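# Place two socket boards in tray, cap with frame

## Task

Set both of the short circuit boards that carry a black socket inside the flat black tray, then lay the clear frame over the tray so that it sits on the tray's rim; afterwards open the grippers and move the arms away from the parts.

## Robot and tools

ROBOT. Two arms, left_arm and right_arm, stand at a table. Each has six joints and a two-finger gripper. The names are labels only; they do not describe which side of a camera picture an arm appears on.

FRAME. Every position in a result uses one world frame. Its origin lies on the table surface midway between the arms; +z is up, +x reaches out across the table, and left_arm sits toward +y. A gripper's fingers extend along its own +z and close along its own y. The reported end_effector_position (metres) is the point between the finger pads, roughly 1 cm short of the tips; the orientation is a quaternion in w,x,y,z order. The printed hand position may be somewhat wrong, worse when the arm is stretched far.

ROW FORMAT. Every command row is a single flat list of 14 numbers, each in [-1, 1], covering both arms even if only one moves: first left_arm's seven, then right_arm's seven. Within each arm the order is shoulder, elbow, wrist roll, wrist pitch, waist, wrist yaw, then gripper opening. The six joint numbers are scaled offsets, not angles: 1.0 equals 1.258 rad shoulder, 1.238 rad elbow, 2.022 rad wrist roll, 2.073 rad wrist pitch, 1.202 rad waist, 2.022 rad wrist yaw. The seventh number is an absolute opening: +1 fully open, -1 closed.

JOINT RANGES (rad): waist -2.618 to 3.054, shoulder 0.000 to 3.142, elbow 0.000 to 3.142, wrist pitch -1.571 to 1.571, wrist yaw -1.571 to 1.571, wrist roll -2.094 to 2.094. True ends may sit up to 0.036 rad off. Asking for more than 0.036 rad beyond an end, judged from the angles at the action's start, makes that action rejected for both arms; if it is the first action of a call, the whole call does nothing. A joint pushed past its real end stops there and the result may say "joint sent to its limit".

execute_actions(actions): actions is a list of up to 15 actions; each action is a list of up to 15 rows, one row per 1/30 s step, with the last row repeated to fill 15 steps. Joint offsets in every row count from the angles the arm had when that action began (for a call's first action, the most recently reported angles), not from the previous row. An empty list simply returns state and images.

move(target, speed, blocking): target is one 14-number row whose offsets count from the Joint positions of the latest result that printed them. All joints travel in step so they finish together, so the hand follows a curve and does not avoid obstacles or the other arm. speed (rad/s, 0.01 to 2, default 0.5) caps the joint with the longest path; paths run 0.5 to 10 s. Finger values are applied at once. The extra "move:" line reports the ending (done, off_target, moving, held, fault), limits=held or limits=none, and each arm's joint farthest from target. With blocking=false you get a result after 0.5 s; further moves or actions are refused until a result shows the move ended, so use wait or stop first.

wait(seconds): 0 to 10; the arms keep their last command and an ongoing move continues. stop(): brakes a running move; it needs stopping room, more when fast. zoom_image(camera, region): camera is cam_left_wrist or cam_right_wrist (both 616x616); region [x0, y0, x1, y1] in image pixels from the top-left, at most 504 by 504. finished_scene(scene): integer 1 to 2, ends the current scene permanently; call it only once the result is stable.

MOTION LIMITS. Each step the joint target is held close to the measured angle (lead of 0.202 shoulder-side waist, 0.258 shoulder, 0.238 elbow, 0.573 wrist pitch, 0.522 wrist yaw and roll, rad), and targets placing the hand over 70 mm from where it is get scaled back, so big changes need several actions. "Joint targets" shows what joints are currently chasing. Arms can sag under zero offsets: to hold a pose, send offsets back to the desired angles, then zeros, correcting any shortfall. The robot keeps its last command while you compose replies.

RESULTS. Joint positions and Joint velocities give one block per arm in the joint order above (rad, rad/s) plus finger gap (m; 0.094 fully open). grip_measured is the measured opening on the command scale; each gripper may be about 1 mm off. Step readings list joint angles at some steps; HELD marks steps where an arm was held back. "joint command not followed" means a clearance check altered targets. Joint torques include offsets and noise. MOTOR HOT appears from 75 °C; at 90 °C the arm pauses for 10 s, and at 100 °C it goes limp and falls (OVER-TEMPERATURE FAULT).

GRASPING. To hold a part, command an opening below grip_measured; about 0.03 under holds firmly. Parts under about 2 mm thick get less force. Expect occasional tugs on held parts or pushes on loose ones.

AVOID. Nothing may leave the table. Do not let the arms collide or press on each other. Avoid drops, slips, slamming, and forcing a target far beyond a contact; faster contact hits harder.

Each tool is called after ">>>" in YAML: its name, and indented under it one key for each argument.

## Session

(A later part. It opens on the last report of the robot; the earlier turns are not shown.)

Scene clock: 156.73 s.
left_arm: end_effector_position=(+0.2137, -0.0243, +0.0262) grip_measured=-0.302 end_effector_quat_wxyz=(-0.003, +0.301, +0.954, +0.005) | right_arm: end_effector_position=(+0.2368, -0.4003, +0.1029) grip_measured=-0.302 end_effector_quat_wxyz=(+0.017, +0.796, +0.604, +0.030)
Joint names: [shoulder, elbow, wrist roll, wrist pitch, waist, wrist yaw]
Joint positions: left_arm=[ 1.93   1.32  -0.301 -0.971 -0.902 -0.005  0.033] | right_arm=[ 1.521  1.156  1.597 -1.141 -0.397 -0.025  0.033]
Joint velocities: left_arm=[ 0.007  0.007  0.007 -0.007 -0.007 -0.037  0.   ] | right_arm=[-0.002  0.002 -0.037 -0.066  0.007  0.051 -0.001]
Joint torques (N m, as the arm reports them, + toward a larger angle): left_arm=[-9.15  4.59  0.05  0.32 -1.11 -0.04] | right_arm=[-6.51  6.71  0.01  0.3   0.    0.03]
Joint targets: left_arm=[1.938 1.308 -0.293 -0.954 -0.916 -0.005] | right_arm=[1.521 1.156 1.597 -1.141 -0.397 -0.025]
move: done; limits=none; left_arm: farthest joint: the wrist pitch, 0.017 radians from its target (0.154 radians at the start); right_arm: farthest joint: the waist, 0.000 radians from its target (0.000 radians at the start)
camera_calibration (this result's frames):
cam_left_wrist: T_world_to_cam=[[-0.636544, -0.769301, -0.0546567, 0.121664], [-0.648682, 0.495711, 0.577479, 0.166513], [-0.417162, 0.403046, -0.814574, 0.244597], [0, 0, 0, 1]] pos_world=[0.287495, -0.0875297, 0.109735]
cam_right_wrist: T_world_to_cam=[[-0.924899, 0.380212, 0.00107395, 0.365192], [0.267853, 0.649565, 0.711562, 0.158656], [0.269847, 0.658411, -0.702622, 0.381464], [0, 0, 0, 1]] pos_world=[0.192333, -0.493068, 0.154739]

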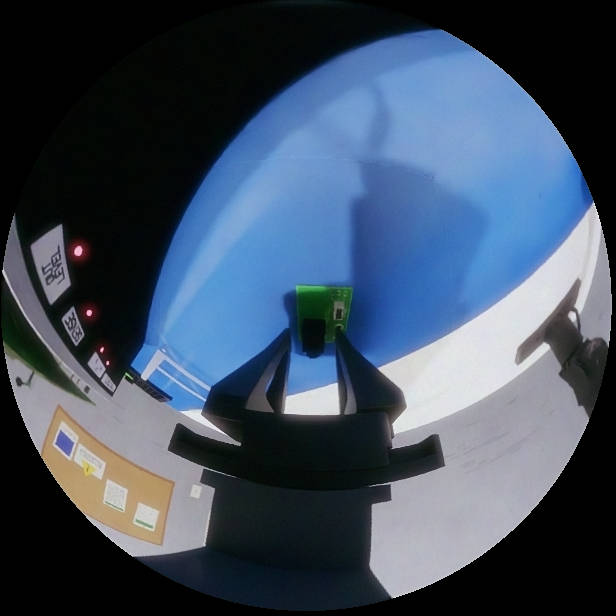

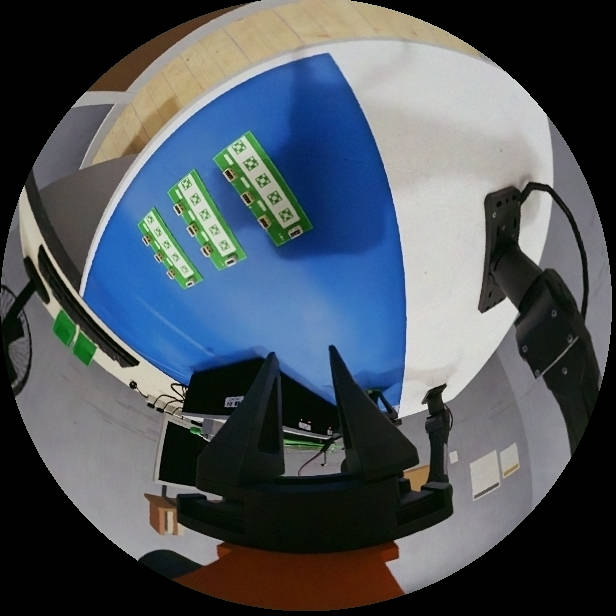

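>>> execute_actions:
  actions:
    - [[0,0,0,0,0,0,-0.75,0,0,0,0,0,0,-0.3]]
    - [[0,0,0,0,0,0,-0.75,0,0,0,0,0,0,-0.3]]

>>> move:
  target: [-0.435,-0.085,0,-0.192,0,0,-0.75,0,0,0,0,0,0,-0.3]
  speed: 0.6

>>> move:
  target: [-0.015,0.02,0.48,0,1.0,0,-0.75,0,0,0,0,0,0,-0.3]
  speed: 1.0

Scene clock: 165.87 s.
left_arm: end_effector_position=(+0.2138, -0.0244, +0.0262) grip_measured=-0.690 end_effector_quat_wxyz=(-0.002, +0.301, +0.954, +0.005) | right_arm: end_effector_position=(+0.2368, -0.4003, +0.1029) grip_measured=-0.302 end_effector_quat_wxyz=(+0.017, +0.796, +0.604, +0.030)
Joint names: [shoulder, elbow, wrist roll, wrist pitch, waist, wrist yaw]
Joint positions: left_arm=[ 1.93   1.32  -0.301 -0.97  -0.902 -0.005  0.015] | right_arm=[ 1.521  1.156  1.597 -1.141 -0.397 -0.025  0.033]
Joint velocities: left_arm=[ 0.002  0.002 -0.051 -0.007 -0.007 -0.022  0.001] | right_arm=[ 0.007 -0.017  0.066 -0.007 -0.012 -0.066  0.   ]
Joint torques (N m, as the arm reports them, + toward a larger angle): left_arm=[-9.95  5.34 -0.01  0.11 -0.04 -0.04] | right_arm=[-6.51  6.69  0.    0.27  0.01  0.01]
Joint targets: left_arm=[1.930 1.320 -0.301 -0.970 -0.902 -0.005] | right_arm=[1.521 1.156 1.597 -1.141 -0.397 -0.025]
Step readings (joint positions; steps 1 to 15: 1st action; 16 to 30: 2nd action):
0: left_arm=[1.930 1.320 -0.301 -0.970 -0.902 -0.005] | right_arm=[1.521 1.156 1.597 -1.141 -0.397 -0.025]
1: left_arm=[1.930 1.320 -0.301 -0.970 -0.902 -0.005] | right_arm=[1.521 1.156 1.597 -1.141 -0.397 -0.025]
2: left_arm=[1.930 1.320 -0.301 -0.970 -0.902 -0.005] | right_arm=[1.521 1.156 1.597 -1.141 -0.397 -0.025]
4: left_arm=[1.930 1.320 -0.301 -0.970 -0.902 -0.005] | right_arm=[1.521 1.156 1.597 -1.141 -0.397 -0.025]
8: left_arm=[1.930 1.320 -0.301 -0.970 -0.902 -0.005] | right_arm=[1.521 1.156 1.597 -1.141 -0.397 -0.025]
15: left_arm=[1.930 1.320 -0.301 -0.970 -0.902 -0.005] | right_arm=[1.521 1.156 1.597 -1.141 -0.397 -0.025]
16: left_arm=[1.930 1.320 -0.301 -0.970 -0.902 -0.005] | right_arm=[1.521 1.156 1.597 -1.141 -0.397 -0.025]
17: left_arm=[1.930 1.320 -0.301 -0.970 -0.902 -0.005] | right_arm=[1.521 1.156 1.597 -1.141 -0.397 -0.025]
19: left_arm=[1.930 1.320 -0.301 -0.970 -0.902 -0.005] | right_arm=[1.521 1.156 1.597 -1.141 -0.397 -0.025]
23: left_arm=[1.930 1.320 -0.301 -0.970 -0.902 -0.005] | right_arm=[1.521 1.156 1.597 -1.141 -0.397 -0.025]
30: Joint positions above
camera_calibration (this result's frames):
cam_left_wrist: T_world_to_cam=[[-0.636825, -0.769075, -0.0545701, 0.121707], [-0.648625, 0.496133, 0.577181, 0.166594], [-0.416821, 0.402958, -0.814791, 0.244582], [0, 0, 0, 1]] pos_world=[0.287509, -0.0876075, 0.10977]
cam_right_wrist: T_world_to_cam=[[-0.924899, 0.380212, 0.00107395, 0.365192], [0.267853, 0.649565, 0.711562, 0.158656], [0.269847, 0.658411, -0.702622, 0.381464], [0, 0, 0, 1]] pos_world=[0.192333, -0.493068, 0.154739]

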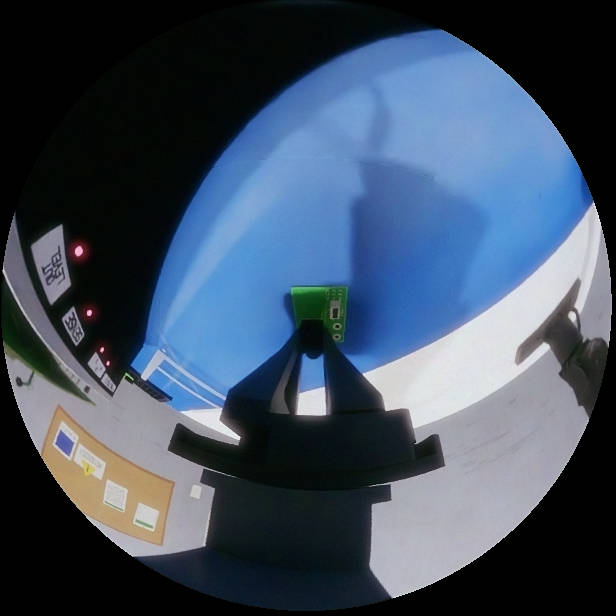

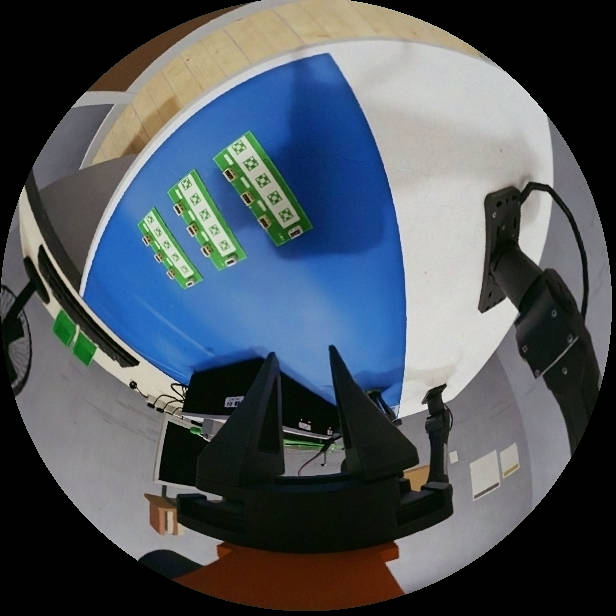

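Scene clock: 167.47 s.
left_arm: end_effector_position=(+0.1489, +0.0594, +0.1498) grip_measured=-0.690 end_effector_quat_wxyz=(+0.024, +0.301, +0.953, -0.014) | right_arm: end_effector_position=(+0.2368, -0.4003, +0.1029) grip_measured=-0.302 end_effector_quat_wxyz=(+0.017, +0.796, +0.604, +0.030)
Joint names: [shoulder, elbow, wrist roll, wrist pitch, waist, wrist yaw]
Joint positions: left_arm=[ 1.398  1.234 -0.301 -1.352 -0.902 -0.005  0.015] | right_arm=[ 1.521  1.156  1.597 -1.141 -0.397 -0.025  0.033]
Joint velocities: left_arm=[-0.012  0.002 -0.051 -0.051  0.002  0.037  0.   ] | right_arm=[ 0.012  0.012  0.007 -0.037 -0.007 -0.007  0.001]
Joint torques (N m, as the arm reports them, + toward a larger angle): left_arm=[-6.51  4.52 -0.02  0.02 -0.04 -0.04] | right_arm=[-6.55  6.69  0.02  0.27  0.02  0.  ]
Joint targets: left_arm=[1.383 1.215 -0.301 -1.368 -0.902 -0.005] | right_arm=[1.521 1.156 1.597 -1.141 -0.397 -0.025]
move: done; limits=none; left_arm: farthest joint: the elbow, 0.019 radians from its target (0.106 radians at the start); right_arm: farthest joint: the waist, 0.000 radians from its target (0.000 radians at the start)
camera_calibration (this result's frames):
cam_left_wrist: T_world_to_cam=[[-0.634961, -0.771484, -0.0404583, 0.149375], [-0.670253, 0.524088, 0.525445, 0.0208798], [-0.384169, 0.360754, -0.849865, 0.28741], [0, 0, 0, 1]] pos_world=[0.219256, 0.00061289, 0.239332]
cam_right_wrist: T_world_to_cam=[[-0.924899, 0.380212, 0.00107395, 0.365192], [0.267853, 0.649565, 0.711562, 0.158656], [0.269847, 0.658411, -0.702622, 0.381464], [0, 0, 0, 1]] pos_world=[0.192333, -0.493068, 0.154739]

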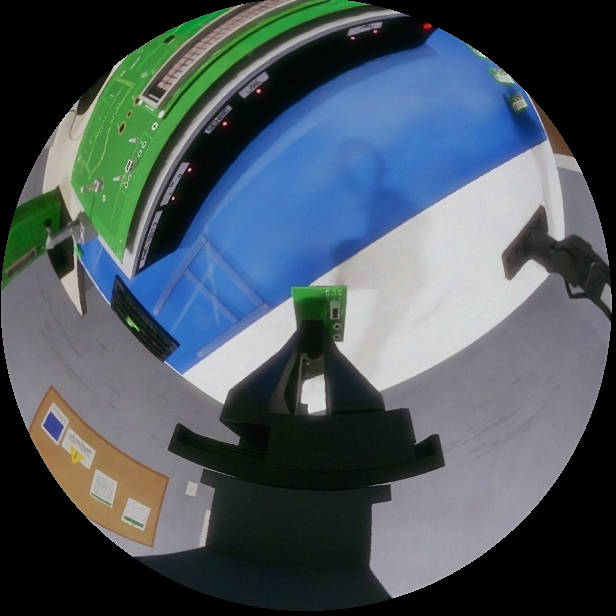

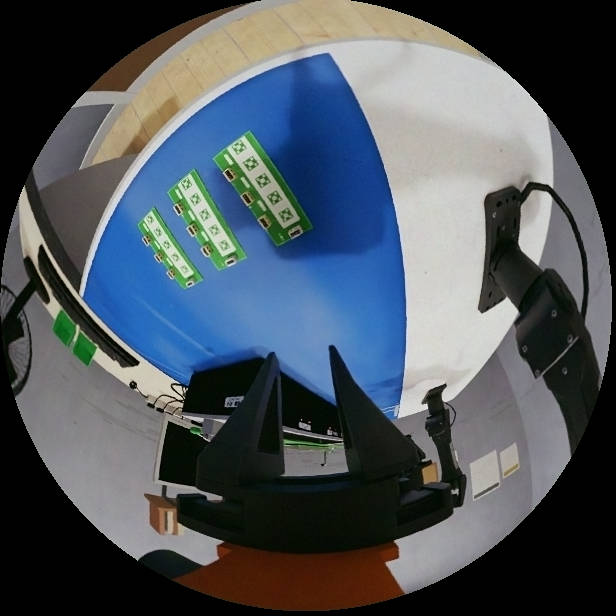

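Scene clock: 169.60 s.
left_arm: end_effector_position=(+0.2303, +0.3167, +0.1498) grip_measured=-0.690 end_effector_quat_wxyz=(+0.023, +0.189, +0.982, +0.016) | right_arm: end_effector_position=(+0.2368, -0.4003, +0.1029) grip_measured=-0.302 end_effector_quat_wxyz=(+0.017, +0.796, +0.604, +0.030)
Joint names: [shoulder, elbow, wrist roll, wrist pitch, waist, wrist yaw]
Joint positions: left_arm=[ 1.398  1.234  0.662 -1.352  0.292 -0.008  0.015] | right_arm=[ 1.521  1.156  1.597 -1.141 -0.397 -0.025  0.033]
Joint velocities: left_arm=[ 0.012 -0.017  0.037 -0.022 -0.002 -0.007 -0.   ] | right_arm=[-0.012  0.012  0.037  0.007 -0.002  0.037 -0.001]
Joint torques (N m, as the arm reports them, + toward a larger angle): left_arm=[-6.72  7.39  0.01  0.26  0.58 -0.01] | right_arm=[-6.45  6.71  0.    0.28 -0.01  0.01]
Joint targets: left_arm=[1.379 1.259 0.670 -1.352 0.301 -0.005] | right_arm=[1.521 1.156 1.597 -1.141 -0.397 -0.025]
move: off_target (left_arm); limits=none; left_arm: farthest joint: the elbow, 0.025 radians from its target (0.025 radians at the start); right_arm: farthest joint: the waist, 0.000 radians from its target (0.000 radians at the start)
camera_calibration (this result's frames):
cam_left_wrist: T_world_to_cam=[[-0.439396, -0.893688, -0.0908453, 0.400759], [-0.775696, 0.326481, 0.540098, 0.0252624], [-0.45302, 0.307785, -0.836685, 0.256522], [0, 0, 0, 1]] pos_world=[0.311897, 0.270952, 0.237391]
cam_right_wrist: T_world_to_cam=[[-0.924899, 0.380212, 0.00107395, 0.365192], [0.267853, 0.649565, 0.711562, 0.158656], [0.269847, 0.658411, -0.702622, 0.381464], [0, 0, 0, 1]] pos_world=[0.192333, -0.493068, 0.154739]

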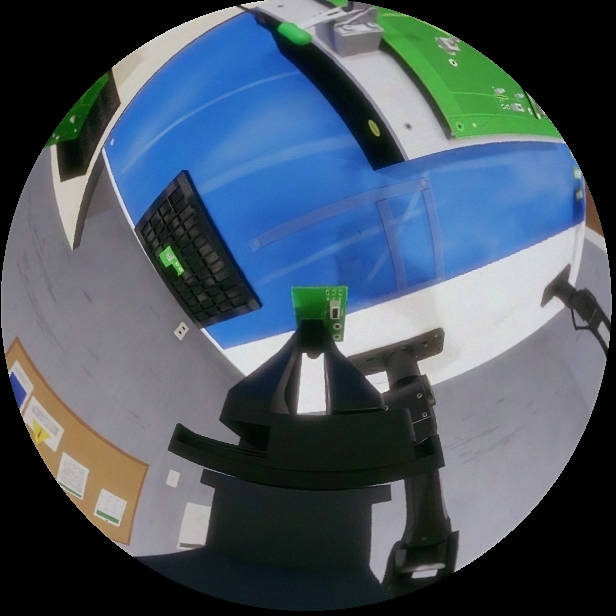

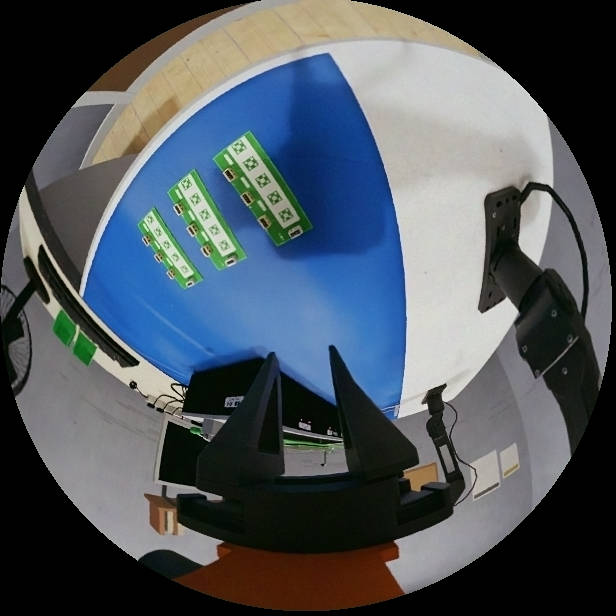

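>>> zoom_image:
  camera: "cam_left_wrist"
  region: [230,150,470,330]

>>> move:
  target: [0.552,0.45,0,0.06,0.28,0,-0.75,0,0,0,0,0,0,-0.3]
  speed: 0.8

>>> move:
  target: [0.022,-0.098,0,0.068,0,0,-0.75,0,0,0,0,0,0,-0.3]
  speed: 0.2

Region (230, 150, 470, 330) of cam_left_wrist's 616x616 image, scaled by 2.100, with more detail than that image has; it fills the top 378 rows of this view, and the rest is white.

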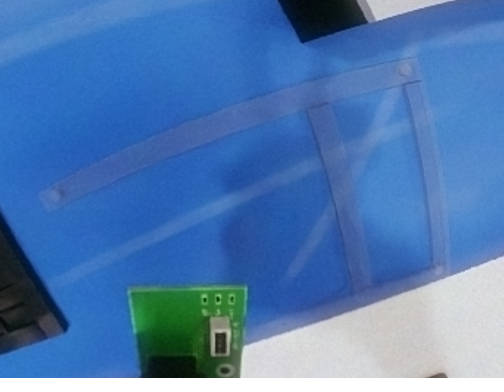

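Scene clock: 174.90 s.
left_arm: end_effector_position=(+0.3285, +0.4831, +0.0753) grip_measured=-0.690 end_effector_quat_wxyz=(-0.002, +0.023, +1.000, +0.004) | right_arm: end_effector_position=(+0.2368, -0.4003, +0.1029) grip_measured=-0.302 end_effector_quat_wxyz=(+0.017, +0.796, +0.604, +0.030)
Joint names: [shoulder, elbow, wrist roll, wrist pitch, waist, wrist yaw]
Joint positions: left_arm=[ 2.095  1.762  0.662 -1.237  0.627 -0.009  0.015] | right_arm=[ 1.521  1.156  1.597 -1.141 -0.397 -0.025  0.033]
Joint velocities: left_arm=[-0.002 -0.002 -0.007 -0.051 -0.002 -0.007 -0.   ] | right_arm=[ 0.007 -0.002 -0.022 -0.022  0.002  0.022 -0.001]
Joint torques (N m, as the arm reports them, + toward a larger angle): left_arm=[-12.22   7.52  -0.02   0.25  -0.16  -0.05] | right_arm=[-6.52  6.61  0.02  0.29 -0.04  0.  ]
Joint targets: left_arm=[2.092 1.791 0.662 -1.228 0.629 -0.008] | right_arm=[1.521 1.156 1.597 -1.141 -0.397 -0.025]
move: off_target (left_arm); limits=none; left_arm: farthest joint: the elbow, 0.029 radians from its target (0.557 radians at the start); right_arm: farthest joint: the waist, 0.000 radians from its target (0.000 radians at the start)
camera_calibration (this result's frames):
cam_left_wrist: T_world_to_cam=[[-0.124828, -0.990655, -0.054968, 0.526655], [-0.814987, 0.0707806, 0.57514, 0.221095], [-0.565875, 0.116592, -0.816206, 0.315317], [0, 0, 0, 1]] pos_world=[0.424361, 0.469321, 0.159152]
cam_right_wrist: T_world_to_cam=[[-0.924899, 0.380212, 0.00107395, 0.365192], [0.267853, 0.649565, 0.711562, 0.158656], [0.269847, 0.658411, -0.702622, 0.381464], [0, 0, 0, 1]] pos_world=[0.192333, -0.493068, 0.154739]

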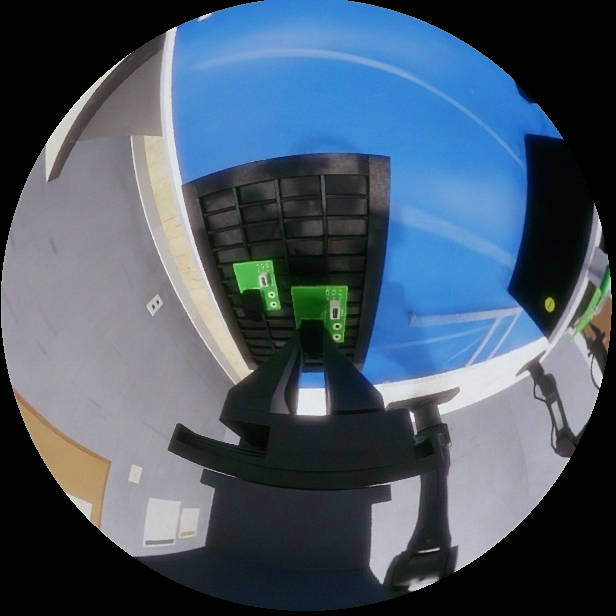

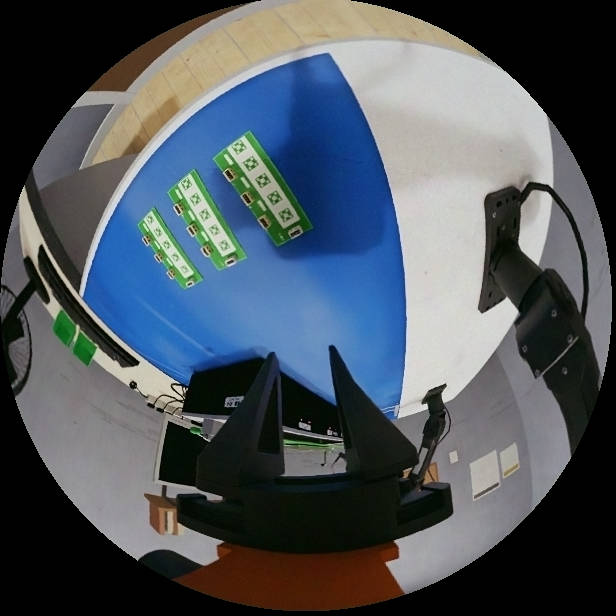

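Scene clock: 176.23 s.
left_arm: end_effector_position=(+0.3271, +0.4821, +0.0396) grip_measured=-0.690 end_effector_quat_wxyz=(-0.005, +0.023, +1.000, +0.002) | right_arm: end_effector_position=(+0.2368, -0.4003, +0.1029) grip_measured=-0.302 end_effector_quat_wxyz=(+0.017, +0.796, +0.604, +0.030)
Joint names: [shoulder, elbow, wrist roll, wrist pitch, waist, wrist yaw]
Joint positions: left_arm=[ 2.117  1.653  0.662 -1.111  0.627 -0.009  0.015] | right_arm=[ 1.521  1.156  1.597 -1.141 -0.397 -0.025  0.033]
Joint velocities: left_arm=[-0.002 -0.007  0.022 -0.037 -0.002 -0.095 -0.001] | right_arm=[-0.012 -0.017 -0.007  0.022 -0.032  0.022  0.   ]
Joint torques (N m, as the arm reports them, + toward a larger angle): left_arm=[-11.31   4.66  -0.01   0.31  -0.03  -0.05] | right_arm=[-6.53  6.65  0.01  0.29  0.03  0.  ]
Joint targets: left_arm=[2.123 1.641 0.662 -1.096 0.627 -0.009] | right_arm=[1.521 1.156 1.597 -1.141 -0.397 -0.025]
move: done; limits=none; left_arm: farthest joint: the wrist pitch, 0.015 radians from its target (0.141 radians at the start); right_arm: farthest joint: the waist, 0.000 radians from its target (0.000 radians at the start)
camera_calibration (this result's frames):
cam_left_wrist: T_world_to_cam=[[-0.125076, -0.99083, -0.0511062, 0.523542], [-0.812294, 0.0726897, 0.578701, 0.238598], [-0.56968, 0.113895, -0.813937, 0.287968], [0, 0, 0, 1]] pos_world=[0.423344, 0.4686, 0.123067]
cam_right_wrist: T_world_to_cam=[[-0.924899, 0.380212, 0.00107395, 0.365192], [0.267853, 0.649565, 0.711562, 0.158656], [0.269847, 0.658411, -0.702622, 0.381464], [0, 0, 0, 1]] pos_world=[0.192333, -0.493068, 0.154739]

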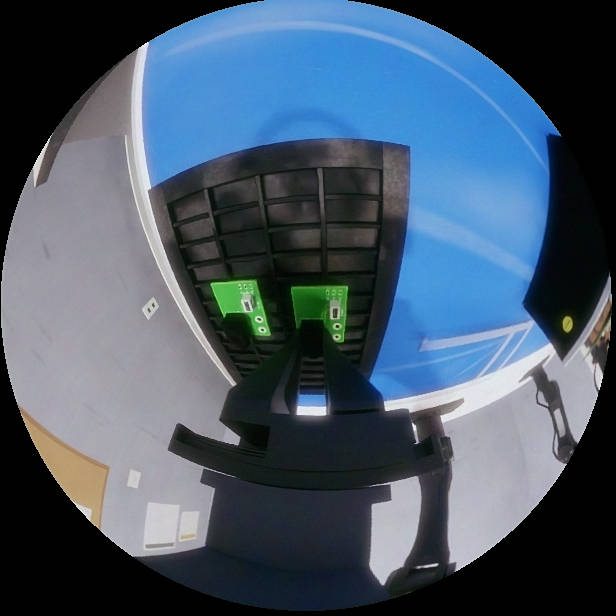

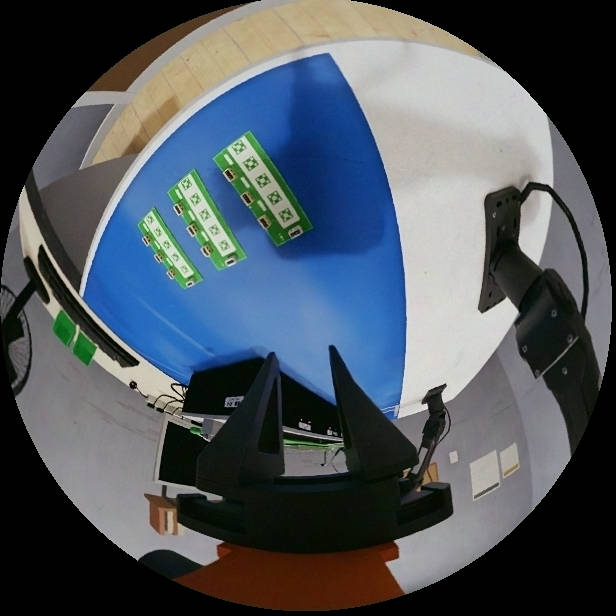

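>>> execute_actions:
  actions:
    - [[0,0,0,0,0,0,-0.4,0,0,0,0,0,0,-0.3]]

>>> move:
  target: [-0.11,0.02,0,-0.05,0,0,-0.4,0,0,0,0,0,0,-0.3]
  speed: 0.4

>>> move:
  target: [-0.515,-0.638,-0.398,0.06,-0.666,0.006,-0.3,0,0,0,0,0,0,-0.3]
  speed: 0.9

Scene clock: 201.00 s.
left_arm: end_effector_position=(+0.3271, +0.4822, +0.0396) grip_measured=-0.402 end_effector_quat_wxyz=(-0.005, +0.023, +1.000, +0.002) | right_arm: end_effector_position=(+0.2368, -0.4003, +0.1029) grip_measured=-0.302 end_effector_quat_wxyz=(+0.017, +0.796, +0.604, +0.030)
Joint names: [shoulder, elbow, wrist roll, wrist pitch, waist, wrist yaw]
Joint positions: left_arm=[ 2.117  1.653  0.662 -1.111  0.627 -0.009  0.028] | right_arm=[ 1.521  1.156  1.597 -1.141 -0.397 -0.025  0.033]
Joint velocities: left_arm=[-0.002  0.002 -0.051 -0.037 -0.007 -0.051 -0.001] | right_arm=[-0.022  0.017  0.022  0.022 -0.002  0.066  0.   ]
Joint torques (N m, as the arm reports them, + toward a larger angle): left_arm=[-11.92   5.56  -0.02   0.11  -0.03  -0.04] | right_arm=[-6.48  6.69  0.    0.26  0.02  0.01]
Joint targets: left_arm=[2.117 1.653 0.662 -1.111 0.627 -0.009] | right_arm=[1.521 1.156 1.597 -1.141 -0.397 -0.025]
Step readings (joint positions):
0: left_arm=[2.117 1.653 0.662 -1.111 0.627 -0.009] | right_arm=[1.521 1.156 1.597 -1.141 -0.397 -0.025]
1: left_arm=[2.117 1.653 0.662 -1.111 0.627 -0.009] | right_arm=[1.521 1.156 1.597 -1.141 -0.397 -0.025]
2: left_arm=[2.117 1.653 0.662 -1.111 0.627 -0.009] | right_arm=[1.521 1.156 1.597 -1.141 -0.397 -0.025]
4: left_arm=[2.117 1.653 0.662 -1.111 0.627 -0.009] | right_arm=[1.521 1.156 1.597 -1.141 -0.397 -0.025]
8: left_arm=[2.117 1.653 0.662 -1.111 0.627 -0.009] | right_arm=[1.521 1.156 1.597 -1.141 -0.397 -0.025]
15: Joint positions above
camera_calibration (this result's frames):
cam_left_wrist: T_world_to_cam=[[-0.12506, -0.990819, -0.0513637, 0.523606], [-0.812474, 0.0725621, 0.578464, 0.238787], [-0.569426, 0.114074, -0.814089, 0.287842], [0, 0, 0, 1]] pos_world=[0.423396, 0.468636, 0.123094]
cam_right_wrist: T_world_to_cam=[[-0.924899, 0.380212, 0.00107395, 0.365192], [0.267853, 0.649565, 0.711562, 0.158656], [0.269847, 0.658411, -0.702622, 0.381464], [0, 0, 0, 1]] pos_world=[0.192333, -0.493068, 0.154739]

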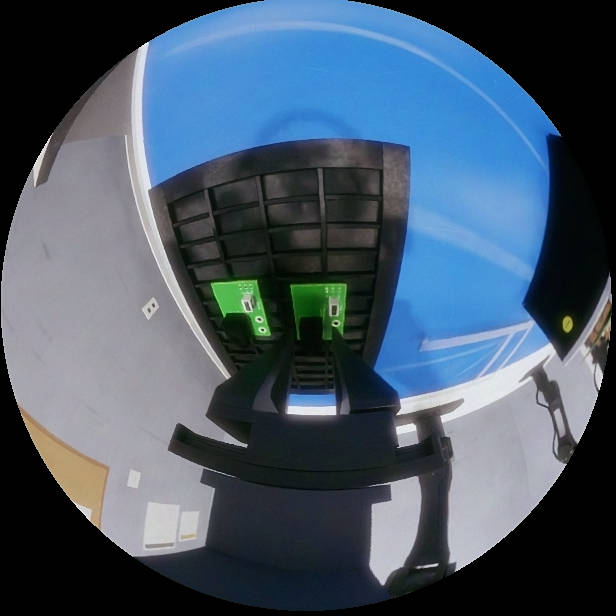

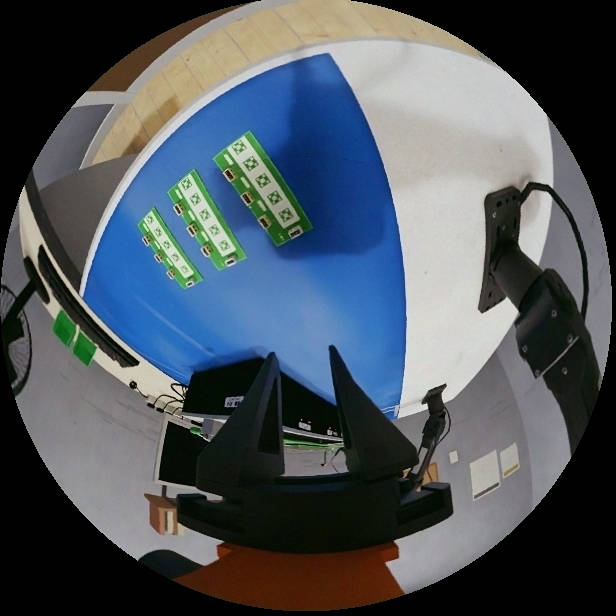

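Scene clock: 202.03 s.
left_arm: end_effector_position=(+0.3154, +0.4739, +0.0864) grip_measured=-0.402 end_effector_quat_wxyz=(+0.011, +0.023, +1.000, +0.014) | right_arm: end_effector_position=(+0.2368, -0.4003, +0.1029) grip_measured=-0.302 end_effector_quat_wxyz=(+0.017, +0.796, +0.604, +0.030)
Joint names: [shoulder, elbow, wrist roll, wrist pitch, waist, wrist yaw]
Joint positions: left_arm=[ 1.992  1.653  0.662 -1.197  0.627 -0.009  0.028] | right_arm=[ 1.521  1.156  1.597 -1.141 -0.397 -0.025  0.033]
Joint velocities: left_arm=[-0.027  0.007 -0.051  0.037 -0.012  0.051 -0.001] | right_arm=[-0.017 -0.007  0.022 -0.007 -0.002  0.022 -0.001]
Joint torques (N m, as the arm reports them, + toward a larger angle): left_arm=[-12.17   7.36  -0.01  -0.02  -0.06  -0.05] | right_arm=[-6.51  6.69  0.01  0.29  0.02  0.01]
Joint targets: left_arm=[1.979 1.677 0.662 -1.214 0.627 -0.009] | right_arm=[1.521 1.156 1.597 -1.141 -0.397 -0.025]
move: off_target (left_arm); limits=none; left_arm: farthest joint: the elbow, 0.025 radians from its target (0.025 radians at the start); right_arm: farthest joint: the waist, 0.000 radians from its target (0.000 radians at the start)
camera_calibration (this result's frames):
cam_left_wrist: T_world_to_cam=[[-0.122965, -0.989333, -0.0780964, 0.517258], [-0.830793, 0.0595764, 0.553383, 0.21692], [-0.542828, 0.132929, -0.829257, 0.304172], [0, 0, 0, 1]] pos_world=[0.408933, 0.458384, 0.172593]
cam_right_wrist: T_world_to_cam=[[-0.924899, 0.380212, 0.00107395, 0.365192], [0.267853, 0.649565, 0.711562, 0.158656], [0.269847, 0.658411, -0.702622, 0.381464], [0, 0, 0, 1]] pos_world=[0.192333, -0.493068, 0.154739]

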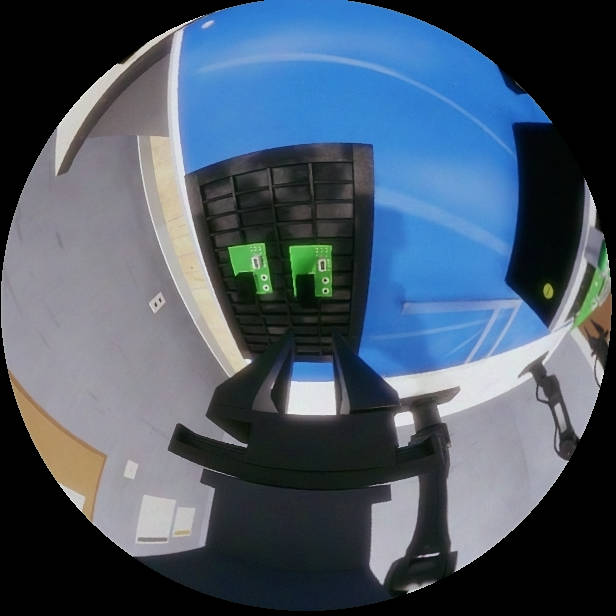

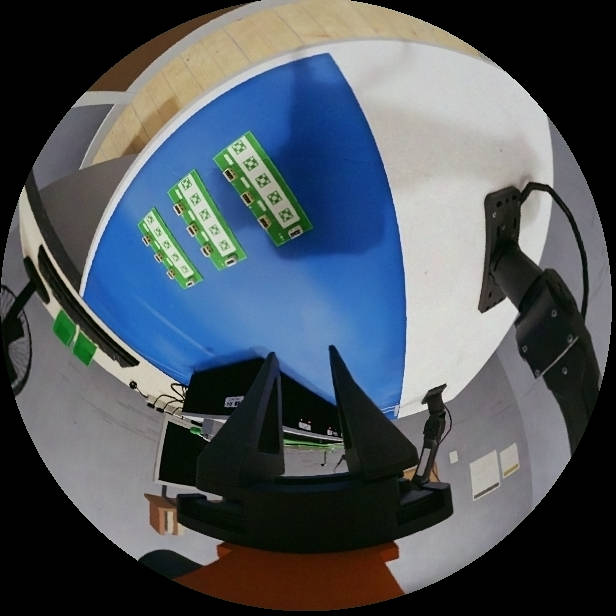

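Scene clock: 203.87 s.
left_arm: end_effector_position=(+0.2057, +0.2125, +0.0655) grip_measured=-0.302 end_effector_quat_wxyz=(-0.006, +0.020, +1.000, +0.000) | right_arm: end_effector_position=(+0.2368, -0.4003, +0.1029) grip_measured=-0.302 end_effector_quat_wxyz=(+0.017, +0.796, +0.604, +0.030)
Joint names: [shoulder, elbow, wrist roll, wrist pitch, waist, wrist yaw]
Joint positions: left_arm=[ 1.368  0.874 -0.134 -1.089 -0.164  0.001  0.033] | right_arm=[ 1.521  1.156  1.597 -1.141 -0.397 -0.025  0.033]
Joint velocities: left_arm=[ 0.017  0.007 -0.007 -0.007  0.002 -0.022 -0.002] | right_arm=[-0.007 -0.022  0.007  0.007 -0.002  0.007 -0.001]
Joint torques (N m, as the arm reports them, + toward a larger angle): left_arm=[-6.64  4.78 -0.12  0.34 -0.73 -0.02] | right_arm=[-6.48  6.71  0.01  0.27  0.01  0.01]
Joint targets: left_arm=[1.344 0.863 -0.143 -1.072 -0.173 0.003] | right_arm=[1.521 1.156 1.597 -1.141 -0.397 -0.025]
move: off_target (left_arm); limits=none; left_arm: farthest joint: the shoulder, 0.024 radians from its target (0.647 radians at the start); right_arm: farthest joint: the waist, 0.000 radians from its target (0.000 radians at the start)
camera_calibration (this result's frames):
cam_left_wrist: T_world_to_cam=[[-0.119864, -0.991649, -0.0475954, 0.241381], [-0.811149, 0.0701787, 0.580614, 0.144837], [-0.572425, 0.108201, -0.812786, 0.272254], [0, 0, 0, 1]] pos_world=[0.302262, 0.199742, 0.148678]
cam_right_wrist: T_world_to_cam=[[-0.924899, 0.380212, 0.00107395, 0.365192], [0.267853, 0.649565, 0.711562, 0.158656], [0.269847, 0.658411, -0.702622, 0.381464], [0, 0, 0, 1]] pos_world=[0.192333, -0.493068, 0.154739]

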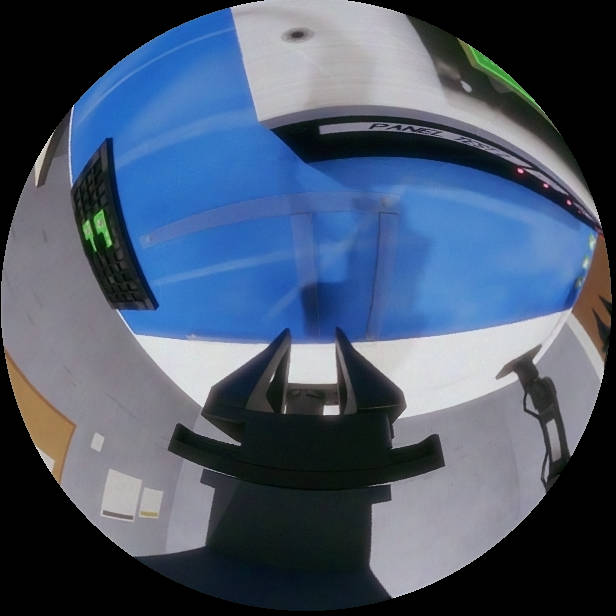

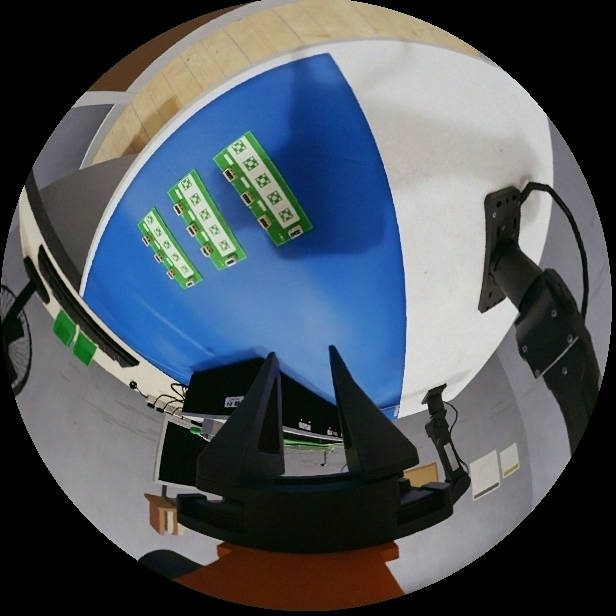

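>>> move:
  target: [0.026,-0.13,0,0.095,0,0,-0.3,0,0,0,0,0,0,-0.3]
  speed: 0.25

Scene clock: 209.33 s.
left_arm: end_effector_position=(+0.1992, +0.2136, +0.0265) grip_measured=-0.302 end_effector_quat_wxyz=(-0.001, +0.020, +1.000, -0.000) | right_arm: end_effector_position=(+0.2368, -0.4003, +0.1029) grip_measured=-0.302 end_effector_quat_wxyz=(+0.017, +0.796, +0.604, +0.030)
Joint names: [shoulder, elbow, wrist roll, wrist pitch, waist, wrist yaw]
Joint positions: left_arm=[ 1.388  0.726 -0.135 -0.911 -0.164  0.001  0.033] | right_arm=[ 1.521  1.156  1.597 -1.141 -0.397 -0.025  0.033]
Joint velocities: left_arm=[-0.002  0.017 -0.037 -0.007 -0.007 -0.007  0.   ] | right_arm=[-0.002 -0.007 -0.007  0.051  0.007 -0.037 -0.001]
Joint torques (N m, as the arm reports them, + toward a larger angle): left_arm=[-3.15  4.44 -0.01  0.37 -0.03 -0.03] | right_arm=[-6.56  6.69  0.01  0.28 -0.03  0.  ]
Joint targets: left_arm=[1.401 0.713 -0.134 -0.892 -0.164 0.001] | right_arm=[1.521 1.156 1.597 -1.141 -0.397 -0.025]
move: done; limits=none; left_arm: farthest joint: the wrist pitch, 0.019 radians from its target (0.196 radians at the start); right_arm: farthest joint: the waist, 0.000 radians from its target (0.000 radians at the start)
camera_calibration (this result's frames):
cam_left_wrist: T_world_to_cam=[[-0.119058, -0.99177, -0.0470986, 0.239732], [-0.816377, 0.0707838, 0.573165, 0.163281], [-0.565114, 0.10669, -0.818085, 0.235767], [0, 0, 0, 1]] pos_world=[0.295076, 0.201047, 0.110582]
cam_right_wrist: T_world_to_cam=[[-0.924899, 0.380212, 0.00107395, 0.365192], [0.267853, 0.649565, 0.711562, 0.158656], [0.269847, 0.658411, -0.702622, 0.381464], [0, 0, 0, 1]] pos_world=[0.192333, -0.493068, 0.154739]

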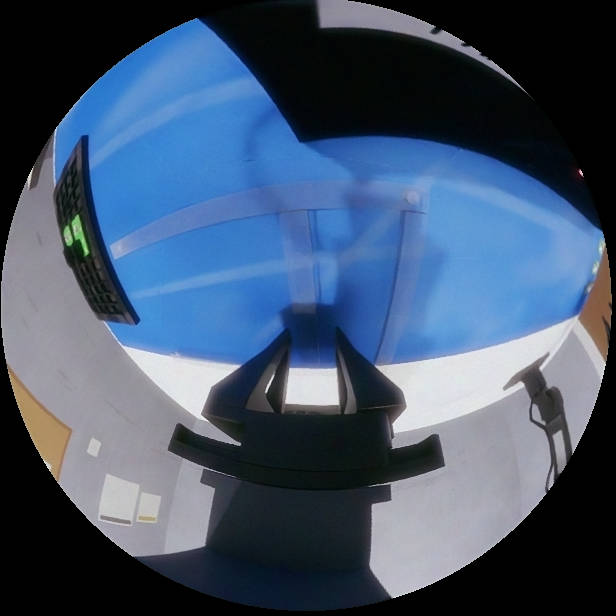

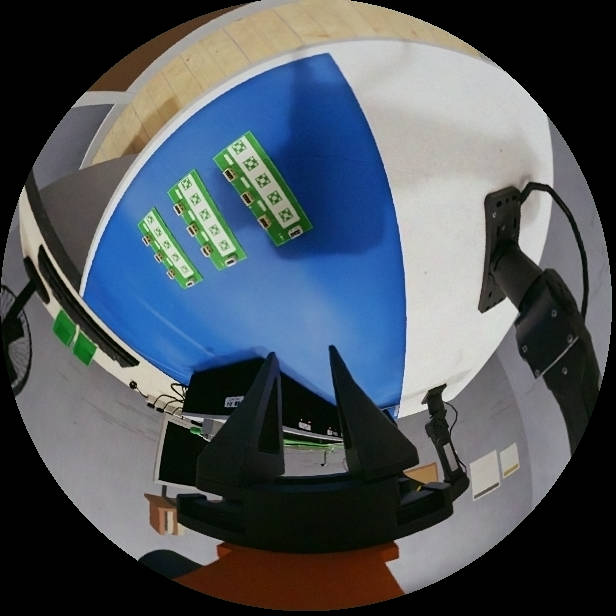

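>>> zoom_image:
  camera: "cam_left_wrist"
  region: [230,170,450,390]

Region (230, 170, 450, 390) of cam_left_wrist's 616x616 image, scaled by 2.291, with more detail than that image has.

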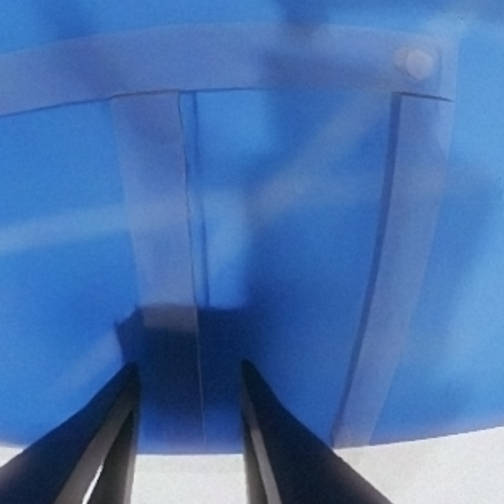

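>>> move:
  target: [0.01,-0.022,0.014,0.012,0.026,0,-0.3,0,0,0,0,0,0,-0.3]
  speed: 0.1

>>> execute_actions:
  actions:
    - [[0,0,0,0,0,0,-0.6,0,0,0,0,0,0,-0.3]]
    - [[0,0,0,0,0,0,-0.79,0,0,0,0,0,0,-0.3]]
    - [[0,0,0,0,0,0,-0.79,0,0,0,0,0,0,-0.3]]

Scene clock: 216.83 s.
left_arm: end_effector_position=(+0.1978, +0.2167, +0.0252) grip_measured=-0.302 end_effector_quat_wxyz=(-0.004, +0.027, +1.000, -0.001) | right_arm: end_effector_position=(+0.2368, -0.4003, +0.1029) grip_measured=-0.302 end_effector_quat_wxyz=(+0.017, +0.796, +0.604, +0.030)
Joint names: [shoulder, elbow, wrist roll, wrist pitch, waist, wrist yaw]
Joint positions: left_arm=[ 1.388  0.72  -0.106 -0.911 -0.149  0.002  0.033] | right_arm=[ 1.521  1.156  1.597 -1.141 -0.397 -0.025  0.033]
Joint velocities: left_arm=[-0.002  0.022 -0.081  0.066 -0.002  0.007  0.002] | right_arm=[-0.007  0.002  0.051 -0.066 -0.017 -0.007  0.   ]
Joint torques (N m, as the arm reports them, + toward a larger angle): left_arm=[-3.13  3.86 -0.04  0.43  1.22 -0.04] | right_arm=[-6.46  6.73  0.02  0.28  0.01  0.01]
Joint targets: left_arm=[1.401 0.699 -0.106 -0.887 -0.132 0.001] | right_arm=[1.521 1.156 1.597 -1.141 -0.397 -0.025]
move: off_target (left_arm); limits=none; left_arm: farthest joint: the wrist pitch, 0.025 radians from its target (0.025 radians at the start); right_arm: farthest joint: the waist, 0.000 radians from its target (0.000 radians at the start)
camera_calibration (this result's frames):
cam_left_wrist: T_world_to_cam=[[-0.132914, -0.990059, -0.0460161, 0.244874], [-0.812199, 0.0821922, 0.577562, 0.159225], [-0.568038, 0.11414, -0.815049, 0.232444], [0, 0, 0, 1]] pos_world=[0.293906, 0.202822, 0.108759]
cam_right_wrist: T_world_to_cam=[[-0.924899, 0.380212, 0.00107395, 0.365192], [0.267853, 0.649565, 0.711562, 0.158656], [0.269847, 0.658411, -0.702622, 0.381464], [0, 0, 0, 1]] pos_world=[0.192333, -0.493068, 0.154739]

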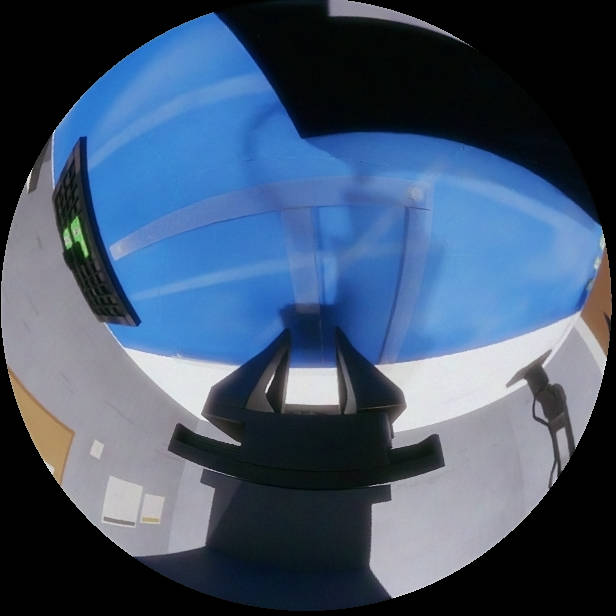

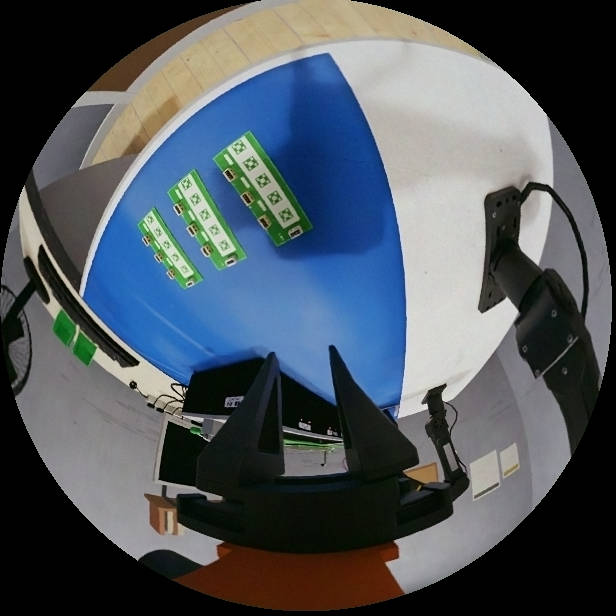

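Scene clock: 218.33 s.
left_arm: end_effector_position=(+0.1977, +0.2168, +0.0252) grip_measured=-0.734 end_effector_quat_wxyz=(-0.004, +0.027, +1.000, -0.000) | right_arm: end_effector_position=(+0.2368, -0.4003, +0.1029) grip_measured=-0.302 end_effector_quat_wxyz=(+0.017, +0.796, +0.604, +0.030)
Joint names: [shoulder, elbow, wrist roll, wrist pitch, waist, wrist yaw]
Joint positions: left_arm=[ 1.388  0.72  -0.106 -0.911 -0.149  0.002  0.012] | right_arm=[ 1.521  1.156  1.597 -1.141 -0.397 -0.025  0.033]
Joint velocities: left_arm=[ 0.007  0.002  0.007 -0.125  0.007 -0.007  0.001] | right_arm=[-0.012  0.002  0.066  0.007 -0.017 -0.095 -0.   ]
Joint torques (N m, as the arm reports them, + toward a larger angle): left_arm=[-4.26  5.23 -0.01  0.12 -0.05 -0.04] | right_arm=[-6.47  6.72 -0.01  0.28 -0.04  0.02]
Joint targets: left_arm=[1.388 0.720 -0.106 -0.911 -0.149 0.002] | right_arm=[1.521 1.156 1.597 -1.141 -0.397 -0.025]
Step readings (joint positions; steps 1 to 15: 1st action; 16 to 30: 2nd action; 31 to 45: 3rd action):
0: left_arm=[1.388 0.720 -0.106 -0.911 -0.149 0.002] | right_arm=[1.521 1.156 1.597 -1.141 -0.397 -0.025]
1: left_arm=[1.388 0.720 -0.106 -0.911 -0.149 0.002] | right_arm=[1.521 1.156 1.597 -1.141 -0.397 -0.025]
2: left_arm=[1.388 0.720 -0.106 -0.911 -0.149 0.002] | right_arm=[1.521 1.156 1.597 -1.141 -0.397 -0.025]
4: left_arm=[1.388 0.720 -0.106 -0.911 -0.149 0.002] | right_arm=[1.521 1.156 1.597 -1.141 -0.397 -0.025]
8: left_arm=[1.388 0.720 -0.106 -0.911 -0.149 0.002] | right_arm=[1.521 1.156 1.597 -1.141 -0.397 -0.025]
15: left_arm=[1.388 0.720 -0.106 -0.911 -0.149 0.002] | right_arm=[1.521 1.156 1.597 -1.141 -0.397 -0.025]
16: left_arm=[1.388 0.720 -0.106 -0.911 -0.149 0.002] | right_arm=[1.521 1.156 1.597 -1.141 -0.397 -0.025]
17: left_arm=[1.388 0.720 -0.106 -0.911 -0.149 0.002] | right_arm=[1.521 1.156 1.597 -1.141 -0.397 -0.025]
19: left_arm=[1.388 0.720 -0.106 -0.911 -0.149 0.002] | right_arm=[1.521 1.156 1.597 -1.141 -0.397 -0.025]
23: left_arm=[1.388 0.720 -0.106 -0.911 -0.149 0.002] | right_arm=[1.521 1.156 1.597 -1.141 -0.397 -0.025]
30: left_arm=[1.388 0.720 -0.106 -0.911 -0.149 0.002] | right_arm=[1.521 1.156 1.597 -1.141 -0.397 -0.025]
31: left_arm=[1.388 0.720 -0.106 -0.911 -0.149 0.002] | right_arm=[1.521 1.156 1.597 -1.141 -0.397 -0.025]
32: left_arm=[1.388 0.720 -0.106 -0.911 -0.149 0.002] | right_arm=[1.521 1.156 1.597 -1.141 -0.397 -0.025]
34: left_arm=[1.388 0.720 -0.106 -0.911 -0.149 0.002] | right_arm=[1.521 1.156 1.597 -1.141 -0.397 -0.025]
38: left_arm=[1.388 0.720 -0.106 -0.911 -0.149 0.002] | right_arm=[1.521 1.156 1.597 -1.141 -0.397 -0.025]
45: Joint positions above
camera_calibration (this result's frames):
cam_left_wrist: T_world_to_cam=[[-0.133309, -0.989988, -0.0464038, 0.245017], [-0.811985, 0.0822538, 0.577854, 0.159087], [-0.568251, 0.114712, -0.81482, 0.2323], [0, 0, 0, 1]] pos_world=[0.293844, 0.202831, 0.108724]
cam_right_wrist: T_world_to_cam=[[-0.924899, 0.380212, 0.00107395, 0.365192], [0.267853, 0.649565, 0.711562, 0.158656], [0.269847, 0.658411, -0.702622, 0.381464], [0, 0, 0, 1]] pos_world=[0.192333, -0.493068, 0.154739]

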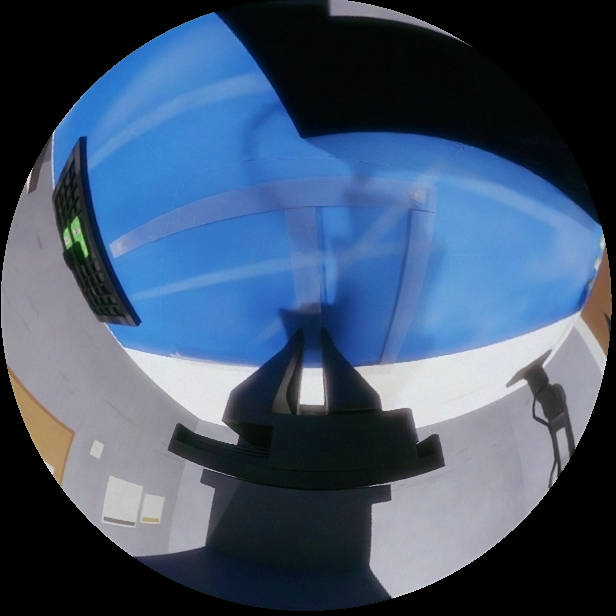

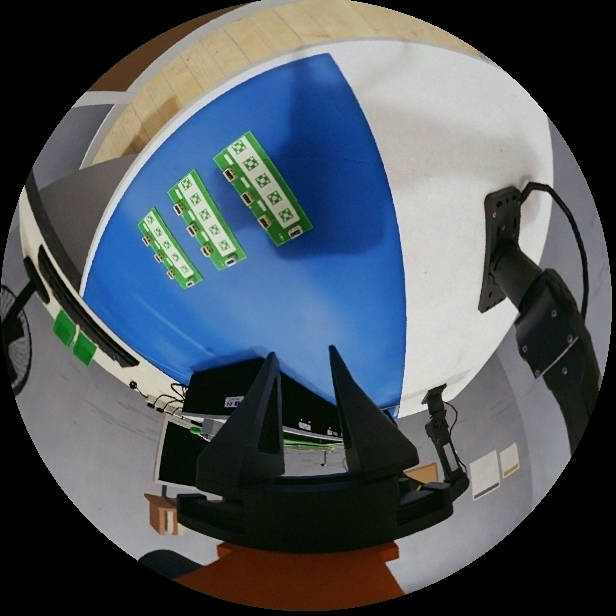

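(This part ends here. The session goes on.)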